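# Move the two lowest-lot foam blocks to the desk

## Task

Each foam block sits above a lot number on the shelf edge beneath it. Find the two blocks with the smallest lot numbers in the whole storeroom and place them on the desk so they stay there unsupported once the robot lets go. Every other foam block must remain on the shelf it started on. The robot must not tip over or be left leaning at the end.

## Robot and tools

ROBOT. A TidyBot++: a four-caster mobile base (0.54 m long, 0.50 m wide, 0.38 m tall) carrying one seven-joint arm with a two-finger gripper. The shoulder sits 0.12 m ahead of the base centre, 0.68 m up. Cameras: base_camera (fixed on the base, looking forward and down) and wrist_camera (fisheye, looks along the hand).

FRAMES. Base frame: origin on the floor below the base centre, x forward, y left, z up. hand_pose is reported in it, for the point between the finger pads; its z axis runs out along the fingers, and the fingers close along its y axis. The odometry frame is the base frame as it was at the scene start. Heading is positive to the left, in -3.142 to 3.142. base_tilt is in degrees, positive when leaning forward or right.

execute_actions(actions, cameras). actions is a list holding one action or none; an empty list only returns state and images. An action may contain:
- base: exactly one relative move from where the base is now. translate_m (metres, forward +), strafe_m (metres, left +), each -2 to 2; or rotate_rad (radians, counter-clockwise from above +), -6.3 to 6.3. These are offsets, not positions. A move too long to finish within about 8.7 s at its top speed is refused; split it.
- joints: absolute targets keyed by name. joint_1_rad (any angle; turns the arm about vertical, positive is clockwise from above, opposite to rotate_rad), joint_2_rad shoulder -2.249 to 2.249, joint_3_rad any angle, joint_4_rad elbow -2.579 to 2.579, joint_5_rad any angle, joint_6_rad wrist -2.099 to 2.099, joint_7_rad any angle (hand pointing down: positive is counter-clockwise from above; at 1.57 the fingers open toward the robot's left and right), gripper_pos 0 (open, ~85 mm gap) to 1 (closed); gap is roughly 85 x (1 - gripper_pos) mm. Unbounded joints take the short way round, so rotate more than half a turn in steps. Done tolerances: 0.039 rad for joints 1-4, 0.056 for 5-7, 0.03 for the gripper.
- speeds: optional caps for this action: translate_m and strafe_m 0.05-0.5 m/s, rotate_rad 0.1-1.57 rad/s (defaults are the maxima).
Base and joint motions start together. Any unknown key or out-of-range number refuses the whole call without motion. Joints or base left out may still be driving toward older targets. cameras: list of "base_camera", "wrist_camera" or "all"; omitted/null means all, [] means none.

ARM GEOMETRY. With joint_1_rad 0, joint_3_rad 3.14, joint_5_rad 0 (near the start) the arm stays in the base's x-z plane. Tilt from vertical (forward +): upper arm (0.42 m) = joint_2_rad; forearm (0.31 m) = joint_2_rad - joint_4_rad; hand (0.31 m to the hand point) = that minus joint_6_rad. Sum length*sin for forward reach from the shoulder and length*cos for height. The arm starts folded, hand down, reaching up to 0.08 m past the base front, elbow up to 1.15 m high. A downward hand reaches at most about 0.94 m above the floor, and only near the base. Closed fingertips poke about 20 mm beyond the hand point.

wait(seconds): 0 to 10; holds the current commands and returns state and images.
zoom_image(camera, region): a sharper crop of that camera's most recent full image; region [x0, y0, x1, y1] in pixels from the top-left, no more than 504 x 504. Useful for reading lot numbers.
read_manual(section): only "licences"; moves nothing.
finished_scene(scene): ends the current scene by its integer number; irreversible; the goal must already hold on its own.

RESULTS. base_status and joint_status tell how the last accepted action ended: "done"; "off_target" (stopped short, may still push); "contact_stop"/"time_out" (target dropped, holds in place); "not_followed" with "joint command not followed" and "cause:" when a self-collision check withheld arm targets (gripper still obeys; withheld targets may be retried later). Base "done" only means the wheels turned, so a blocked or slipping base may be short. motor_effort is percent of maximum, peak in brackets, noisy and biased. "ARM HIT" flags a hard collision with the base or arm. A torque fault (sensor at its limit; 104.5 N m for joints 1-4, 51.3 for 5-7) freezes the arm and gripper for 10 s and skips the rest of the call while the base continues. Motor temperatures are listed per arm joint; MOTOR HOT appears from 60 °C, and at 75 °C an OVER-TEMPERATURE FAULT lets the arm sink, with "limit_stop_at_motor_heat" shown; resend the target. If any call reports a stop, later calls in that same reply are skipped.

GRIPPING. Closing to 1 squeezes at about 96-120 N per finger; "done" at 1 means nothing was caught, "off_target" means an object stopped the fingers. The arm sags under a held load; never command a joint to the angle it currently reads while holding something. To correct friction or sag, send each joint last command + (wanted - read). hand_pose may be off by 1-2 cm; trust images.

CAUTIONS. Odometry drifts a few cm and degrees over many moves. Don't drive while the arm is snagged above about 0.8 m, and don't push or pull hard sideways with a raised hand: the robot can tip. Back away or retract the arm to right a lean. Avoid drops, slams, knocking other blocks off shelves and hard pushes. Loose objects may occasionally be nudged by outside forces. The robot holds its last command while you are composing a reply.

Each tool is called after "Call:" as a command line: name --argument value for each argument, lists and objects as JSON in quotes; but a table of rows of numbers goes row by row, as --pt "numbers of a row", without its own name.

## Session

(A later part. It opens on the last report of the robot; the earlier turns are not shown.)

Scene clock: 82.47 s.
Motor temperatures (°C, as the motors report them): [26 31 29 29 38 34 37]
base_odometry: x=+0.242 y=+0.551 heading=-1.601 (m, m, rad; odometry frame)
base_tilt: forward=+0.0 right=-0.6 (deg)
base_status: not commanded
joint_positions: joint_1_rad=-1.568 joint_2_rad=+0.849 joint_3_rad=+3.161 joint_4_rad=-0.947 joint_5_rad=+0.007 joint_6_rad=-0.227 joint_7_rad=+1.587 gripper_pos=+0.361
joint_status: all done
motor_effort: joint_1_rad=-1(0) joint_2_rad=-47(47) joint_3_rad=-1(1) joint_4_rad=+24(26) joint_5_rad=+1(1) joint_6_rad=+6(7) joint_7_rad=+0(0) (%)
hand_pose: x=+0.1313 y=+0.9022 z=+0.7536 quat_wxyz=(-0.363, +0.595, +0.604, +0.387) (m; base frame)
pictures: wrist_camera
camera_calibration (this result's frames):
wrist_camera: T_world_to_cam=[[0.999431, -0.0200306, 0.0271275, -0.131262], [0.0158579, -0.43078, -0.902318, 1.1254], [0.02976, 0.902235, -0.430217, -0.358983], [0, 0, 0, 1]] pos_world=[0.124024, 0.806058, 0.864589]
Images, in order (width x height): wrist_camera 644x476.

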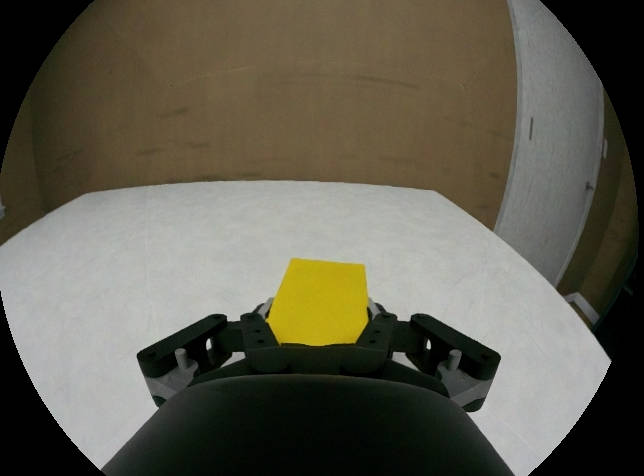

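Call:
execute_actions --actions '[{"joints":{"gripper_pos":0}}]' --cameras '[]'

Call:
execute_actions --actions '[{"joints":{"joint_2_rad":0.72}}]' --cameras '[]'

Call:
execute_actions --actions '[{"base":{"translate_m":0.75},"joints":{"joint_1_rad":-0.3}}]' --cameras '[]'

Call:
execute_actions --actions '[{"base":{"strafe_m":0.2},"joints":{"joint_2_rad":0.99,"joint_4_rad":-0.62,"joint_6_rad":-1.27}}]' --cameras '[]'

Call:
execute_actions --actions '[{"base":{"translate_m":0.35}}]' --cameras '["wrist_camera"]'

Scene clock: 83.83 s.
Motor temperatures (°C, as the motors report them): [26 31 29 29 38 34 37]
base_odometry: x=+0.242 y=+0.551 heading=-1.601 (m, m, rad; odometry frame)
base_tilt: forward=-0.1 right=-0.6 (deg)
base_status: not commanded
joint_positions: joint_1_rad=-1.568 joint_2_rad=+0.857 joint_3_rad=+3.161 joint_4_rad=-0.947 joint_5_rad=+0.007 joint_6_rad=-0.227 joint_7_rad=+1.587 gripper_pos=+0.000
joint_status: all done
motor_effort: joint_1_rad=-1(1) joint_2_rad=-47(48) joint_3_rad=-1(1) joint_4_rad=+25(25) joint_5_rad=+0(1) joint_6_rad=+7(7) joint_7_rad=+1(0) (%)
hand_pose: x=+0.1313 y=+0.9028 z=+0.7462 quat_wxyz=(-0.361, +0.596, +0.605, +0.385) (m; base frame)
pictures: none
No camera images: the call's "cameras" was empty. Leave "cameras" out to get every camera's image.

Scene clock: 85.30 s.
Motor temperatures (°C, as the motors report them): [26 31 29 29 38 34 37]
base_odometry: x=+0.242 y=+0.551 heading=-1.601 (m, m, rad; odometry frame)
base_tilt: forward=+0.0 right=-0.6 (deg)
base_status: not commanded
joint_positions: joint_1_rad=-1.568 joint_2_rad=+0.715 joint_3_rad=+3.161 joint_4_rad=-0.939 joint_5_rad=+0.007 joint_6_rad=-0.227 joint_7_rad=+1.587 gripper_pos=+0.000
joint_status: all done
motor_effort: joint_1_rad=-1(1) joint_2_rad=-45(51) joint_3_rad=-1(1) joint_4_rad=+26(28) joint_5_rad=+1(1) joint_6_rad=+7(7) joint_7_rad=+0(0) (%)
hand_pose: x=+0.1312 y=+0.8857 z=+0.8784 quat_wxyz=(-0.404, +0.567, +0.575, +0.429) (m; base frame)
pictures: none
No camera images: the call's "cameras" was empty. Leave "cameras" out to get every camera's image.

Scene clock: 88.17 s.
Motor temperatures (°C, as the motors report them): [26 31 29 29 38 34 37]
base_odometry: x=+0.220 y=-0.199 heading=-1.601 (m, m, rad; odometry frame)
base_tilt: forward=+0.1 right=-0.6 (deg)
base_status: done
joint_positions: joint_1_rad=-0.298 joint_2_rad=+0.717 joint_3_rad=+3.163 joint_4_rad=-0.939 joint_5_rad=+0.007 joint_6_rad=-0.227 joint_7_rad=+1.587 gripper_pos=+0.000
joint_status: all done
motor_effort: joint_1_rad=-1(6) joint_2_rad=-46(48) joint_3_rad=-1(4) joint_4_rad=+27(27) joint_5_rad=+1(0) joint_6_rad=+7(8) joint_7_rad=+0(0) (%)
hand_pose: x=+0.9691 y=+0.2500 z=+0.8769 quat_wxyz=(-0.070, +0.798, +0.126, +0.585) (m; base frame)
pictures: none
No camera images: the call's "cameras" was empty. Leave "cameras" out to get every camera's image.

Scene clock: 90.00 s.
Motor temperatures (°C, as the motors report them): [26 31 29 29 38 34 37]
base_odometry: x=+0.420 y=-0.205 heading=-1.601 (m, m, rad; odometry frame)
base_tilt: forward=+0.1 right=-0.5 (deg)
base_status: done
joint_positions: joint_1_rad=-0.307 joint_2_rad=+0.993 joint_3_rad=+3.163 joint_4_rad=-0.642 joint_5_rad=+0.007 joint_6_rad=-1.247 joint_7_rad=+1.587 gripper_pos=+0.000
joint_status: all done
motor_effort: joint_1_rad=+0(3) joint_2_rad=-47(50) joint_3_rad=-1(2) joint_4_rad=+22(27) joint_5_rad=+1(2) joint_6_rad=+2(7) joint_7_rad=+0(0) (%)
hand_pose: x=+0.8334 y=+0.2148 z=+0.5900 quat_wxyz=(-0.006, +0.979, +0.156, +0.129) (m; base frame)
pictures: none
No camera images: the call's "cameras" was empty. Leave "cameras" out to get every camera's image.

Scene clock: 92.00 s.
Motor temperatures (°C, as the motors report them): [26 31 29 29 38 34 37]
base_odometry: x=+0.409 y=-0.555 heading=-1.600 (m, m, rad; odometry frame)
base_tilt: forward=+0.0 right=-0.5 (deg)
base_status: done
joint_positions: joint_1_rad=-0.304 joint_2_rad=+0.993 joint_3_rad=+3.163 joint_4_rad=-0.640 joint_5_rad=+0.007 joint_6_rad=-1.247 joint_7_rad=+1.587 gripper_pos=+0.000
joint_status: not commanded
motor_effort: joint_1_rad=-1(2) joint_2_rad=-48(51) joint_3_rad=+0(2) joint_4_rad=+22(24) joint_5_rad=+1(1) joint_6_rad=+2(2) joint_7_rad=+1(0) (%)
hand_pose: x=+0.8347 y=+0.2130 z=+0.5912 quat_wxyz=(-0.006, +0.979, +0.154, +0.131) (m; base frame)
pictures: wrist_camera
camera_calibration (this result's frames):
wrist_camera: T_world_to_cam=[[0.289066, -0.956746, 0.0328457, -0.0545193], [-0.920482, -0.287207, -0.264998, 1.04505], [0.26297, 0.0463681, -0.963689, 0.475115], [0, 0, 0, 1]] pos_world=[0.852766, 0.225954, 0.73659]
Images, in order (width x height): wrist_camera 644x476.

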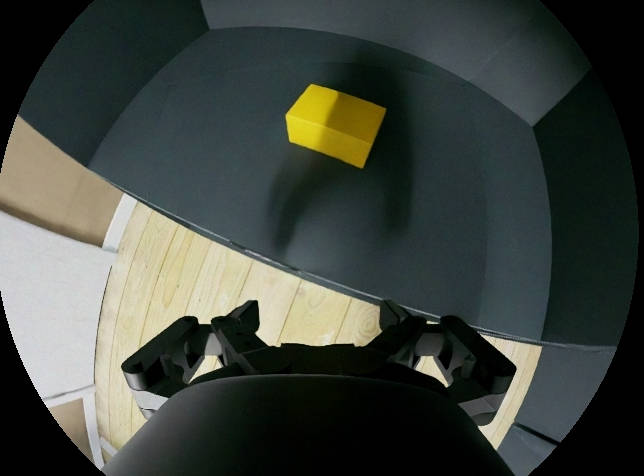

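Call:
execute_actions --actions '[{"base":{"translate_m":0.21},"joints":{"joint_1_rad":-0.355,"joint_7_rad":2.72}}]' --cameras '["wrist_camera"]'

Scene clock: 93.77 s.
Motor temperatures (°C, as the motors report them): [26 32 29 29 38 34 37]
base_odometry: x=+0.403 y=-0.765 heading=-1.600 (m, m, rad; odometry frame)
base_tilt: forward=+0.0 right=-0.6 (deg)
base_status: done
joint_positions: joint_1_rad=-0.343 joint_2_rad=+0.993 joint_3_rad=+3.163 joint_4_rad=-0.639 joint_5_rad=+0.007 joint_6_rad=-1.247 joint_7_rad=+2.706 gripper_pos=+0.000
joint_status: all done
motor_effort: joint_1_rad=-1(2) joint_2_rad=-49(50) joint_3_rad=-1(2) joint_4_rad=+22(23) joint_5_rad=+1(1) joint_6_rad=+2(2) joint_7_rad=+0(0) (%)
hand_pose: x=+0.8261 y=+0.2407 z=+0.5915 quat_wxyz=(+0.062, +0.735, +0.665, +0.115) (m; base frame)
pictures: wrist_camera
camera_calibration (this result's frames):
wrist_camera: T_world_to_cam=[[0.960101, -0.122447, 0.251421, -0.910041], [-0.100848, -0.990151, -0.0971137, 0.437954], [0.260836, 0.0678836, -0.962994, 0.472549], [0, 0, 0, 1]] pos_world=[0.794641, 0.29013, 0.726396]
Images, in order (width x height): wrist_camera 644x476.

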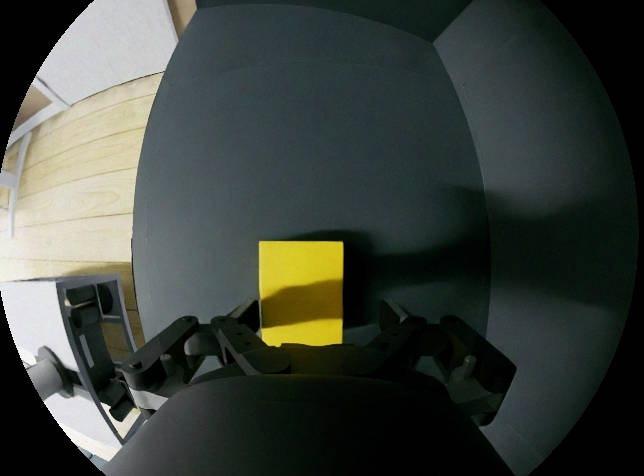

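Call:
execute_actions --actions '[{"joints":{"joint_2_rad":1.052}}]' --cameras '["wrist_camera"]'

Call:
execute_actions --actions '[{"joints":{"gripper_pos":1}}]' --cameras '[]'

Call:
execute_actions --actions '[{"base":{"translate_m":-0.5},"joints":{"joint_2_rad":0.98}}]' --cameras '[]'

Call:
execute_actions --actions '[{"base":{"translate_m":-1.13},"joints":{"joint_1_rad":-1.57,"joint_2_rad":0.5,"joint_4_rad":-0.72,"joint_6_rad":-1.57}}]' --cameras '["wrist_camera"]'

Call:
execute_actions --actions '[{"base":{"strafe_m":0.06},"joints":{"joint_2_rad":0.68}}]' --cameras '["wrist_camera"]'

Scene clock: 95.07 s.
Motor temperatures (°C, as the motors report them): [26 32 29 29 38 34 37]
base_odometry: x=+0.403 y=-0.765 heading=-1.600 (m, m, rad; odometry frame)
base_tilt: forward=+0.0 right=-0.5 (deg)
base_status: not commanded
joint_positions: joint_1_rad=-0.343 joint_2_rad=+1.048 joint_3_rad=+3.163 joint_4_rad=-0.636 joint_5_rad=+0.007 joint_6_rad=-1.247 joint_7_rad=+2.706 gripper_pos=+0.000
joint_status: all done
motor_effort: joint_1_rad=-1(1) joint_2_rad=-49(50) joint_3_rad=-1(1) joint_4_rad=+21(22) joint_5_rad=+0(0) joint_6_rad=+1(1) joint_7_rad=+0(0) (%)
hand_pose: x=+0.8215 y=+0.2395 z=+0.5523 quat_wxyz=(+0.053, +0.737, +0.667, +0.092) (m; base frame)
pictures: wrist_camera
camera_calibration (this result's frames):
wrist_camera: T_world_to_cam=[[0.971135, -0.117986, 0.207309, -0.881703], [-0.10442, -0.991683, -0.0752436, 0.423677], [0.214462, 0.0514245, -0.975378, 0.484998], [0, 0, 0, 1]] pos_world=[0.796479, 0.291184, 0.68772]
Images, in order (width x height): wrist_camera 644x476.

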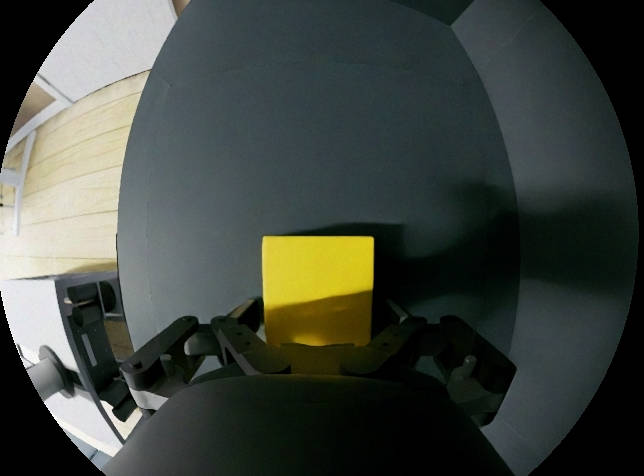

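Scene clock: 96.17 s.
Motor temperatures (°C, as the motors report them): [26 32 29 29 38 34 37]
base_odometry: x=+0.403 y=-0.765 heading=-1.600 (m, m, rad; odometry frame)
base_tilt: forward=+0.0 right=-0.5 (deg)
base_status: not commanded
joint_positions: joint_1_rad=-0.344 joint_2_rad=+1.041 joint_3_rad=+3.163 joint_4_rad=-0.630 joint_5_rad=+0.007 joint_6_rad=-1.248 joint_7_rad=+2.706 gripper_pos=+0.350
joint_status: gripper_pos off_target (ended at +0.350, target +1.000)
motor_effort: joint_1_rad=-1(1) joint_2_rad=-48(49) joint_3_rad=-1(1) joint_4_rad=+21(22) joint_5_rad=+1(1) joint_6_rad=+1(3) joint_7_rad=+0(0) (%)
hand_pose: x=+0.8238 y=+0.2407 z=+0.5596 quat_wxyz=(+0.055, +0.737, +0.667, +0.098) (m; base frame)
pictures: none
No camera images: the call's "cameras" was empty. Leave "cameras" out to get every camera's image.

Scene clock: 98.63 s.
Motor temperatures (°C, as the motors report them): [26 32 29 29 38 34 37]
base_odometry: x=+0.418 y=-0.265 heading=-1.600 (m, m, rad; odometry frame)
base_tilt: forward=+0.0 right=-0.5 (deg)
base_status: done
joint_positions: joint_1_rad=-0.352 joint_2_rad=+0.987 joint_3_rad=+3.163 joint_4_rad=-0.630 joint_5_rad=+0.007 joint_6_rad=-1.248 joint_7_rad=+2.706 gripper_pos=+0.350
joint_status: all done
motor_effort: joint_1_rad=-1(3) joint_2_rad=-47(52) joint_3_rad=-1(3) joint_4_rad=+22(24) joint_5_rad=+0(1) joint_6_rad=+1(3) joint_7_rad=+0(0) (%)
hand_pose: x=+0.8270 y=+0.2482 z=+0.5999 quat_wxyz=(+0.065, +0.732, +0.667, +0.123) (m; base frame)
pictures: none
No camera images: the call's "cameras" was empty. Leave "cameras" out to get every camera's image.

Scene clock: 102.27 s.
Motor temperatures (°C, as the motors report them): [26 32 29 29 38 34 37]
base_odometry: x=+0.450 y=+0.864 heading=-1.599 (m, m, rad; odometry frame)
base_tilt: forward=+0.0 right=-0.6 (deg)
base_status: done
joint_positions: joint_1_rad=-1.570 joint_2_rad=+0.512 joint_3_rad=+3.158 joint_4_rad=-0.697 joint_5_rad=+0.008 joint_6_rad=-1.538 joint_7_rad=+2.706 gripper_pos=+0.350
joint_status: all done
motor_effort: joint_1_rad=-1(7) joint_2_rad=-36(51) joint_3_rad=-1(4) joint_4_rad=+22(23) joint_5_rad=+1(2) joint_6_rad=+3(3) joint_7_rad=+0(0) (%)
hand_pose: x=+0.1282 y=+0.6201 z=+0.8723 quat_wxyz=(-0.033, +0.219, +0.956, +0.193) (m; base frame)
pictures: wrist_camera
camera_calibration (this result's frames):
wrist_camera: T_world_to_cam=[[0.444004, 0.820501, 0.360053, -0.877392], [0.895833, -0.414802, -0.159444, 0.340283], [0.0185263, 0.393341, -0.919206, 0.690312], [0, 0, 0, 1]] pos_world=[0.0719403, 0.589524, 1.0047]
Images, in order (width x height): wrist_camera 644x476.

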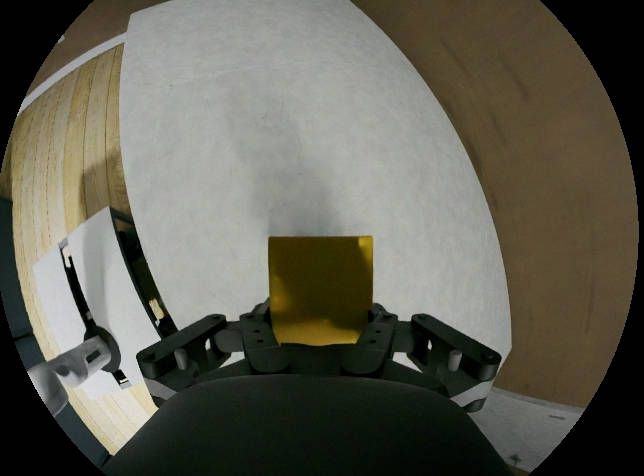

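Scene clock: 103.73 s.
Motor temperatures (°C, as the motors report them): [26 32 29 29 38 34 37]
base_odometry: x=+0.510 y=+0.863 heading=-1.599 (m, m, rad; odometry frame)
base_tilt: forward=+0.1 right=-0.6 (deg)
base_status: done
joint_positions: joint_1_rad=-1.570 joint_2_rad=+0.685 joint_3_rad=+3.158 joint_4_rad=-0.712 joint_5_rad=+0.008 joint_6_rad=-1.540 joint_7_rad=+2.706 gripper_pos=+0.350
joint_status: all done
motor_effort: joint_1_rad=-1(0) joint_2_rad=-39(46) joint_3_rad=-1(2) joint_4_rad=+21(24) joint_5_rad=+1(0) joint_6_rad=+1(3) joint_7_rad=+1(1) (%)
hand_pose: x=+0.1282 y=+0.6390 z=+0.7573 quat_wxyz=(-0.012, +0.222, +0.970, +0.102) (m; base frame)
pictures: wrist_camera
camera_calibration (this result's frames):
wrist_camera: T_world_to_cam=[[0.444288, 0.873611, 0.198526, -0.7632], [0.8957, -0.437644, -0.0786718, 0.283228], [0.0181552, 0.212773, -0.976933, 0.73632], [0, 0, 0, 1]] pos_world=[0.0720252, 0.634024, 0.893133]
Images, in order (width x height): wrist_camera 644x476.

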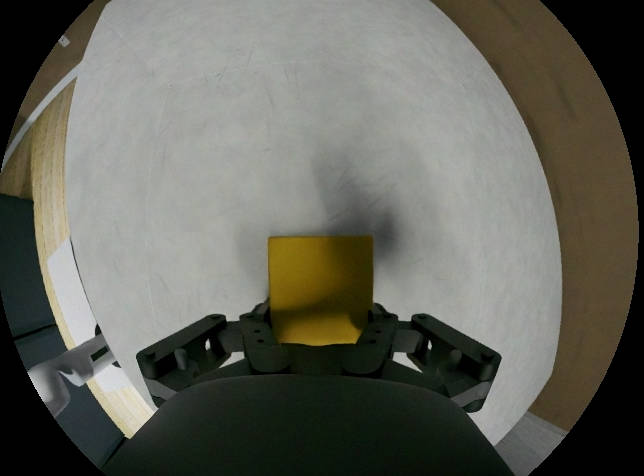

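Call:
execute_actions --actions '[{"joints":{"gripper_pos":0}}]' --cameras '[]'

Call:
execute_actions --actions '[{"joints":{"joint_2_rad":0.56}}]' --cameras '[]'

Call:
finished_scene --scene 2

Scene clock: 105.10 s.
Motor temperatures (°C, as the motors report them): [26 32 29 29 38 34 37]
base_odometry: x=+0.510 y=+0.863 heading=-1.599 (m, m, rad; odometry frame)
base_tilt: forward=+0.0 right=-0.6 (deg)
base_status: not commanded
joint_positions: joint_1_rad=-1.570 joint_2_rad=+0.685 joint_3_rad=+3.158 joint_4_rad=-0.712 joint_5_rad=+0.008 joint_6_rad=-1.540 joint_7_rad=+2.706 gripper_pos=+0.000
joint_status: all done
motor_effort: joint_1_rad=-1(1) joint_2_rad=-41(42) joint_3_rad=-1(1) joint_4_rad=+21(21) joint_5_rad=+1(0) joint_6_rad=+1(1) joint_7_rad=+0(0) (%)
hand_pose: x=+0.1282 y=+0.6390 z=+0.7573 quat_wxyz=(-0.012, +0.222, +0.970, +0.102) (m; base frame)
pictures: none
No camera images: the call's "cameras" was empty. Leave "cameras" out to get every camera's image.

Scene clock: 106.40 s.
Motor temperatures (°C, as the motors report them): [26 32 29 29 38 34 37]
base_odometry: x=+0.510 y=+0.863 heading=-1.599 (m, m, rad; odometry frame)
base_tilt: forward=+0.0 right=-0.6 (deg)
base_status: not commanded
joint_positions: joint_1_rad=-1.570 joint_2_rad=+0.555 joint_3_rad=+3.158 joint_4_rad=-0.712 joint_5_rad=+0.008 joint_6_rad=-1.540 joint_7_rad=+2.706 gripper_pos=+0.000
joint_status: all done
motor_effort: joint_1_rad=-1(1) joint_2_rad=-37(45) joint_3_rad=-1(1) joint_4_rad=+22(23) joint_5_rad=+0(1) joint_6_rad=+2(2) joint_7_rad=+0(0) (%)
hand_pose: x=+0.1282 y=+0.6239 z=+0.8392 quat_wxyz=(-0.027, +0.220, +0.961, +0.164) (m; base frame)
pictures: none
No camera images: the call's "cameras" was empty. Leave "cameras" out to get every camera's image.

The scene is finished: the task was done.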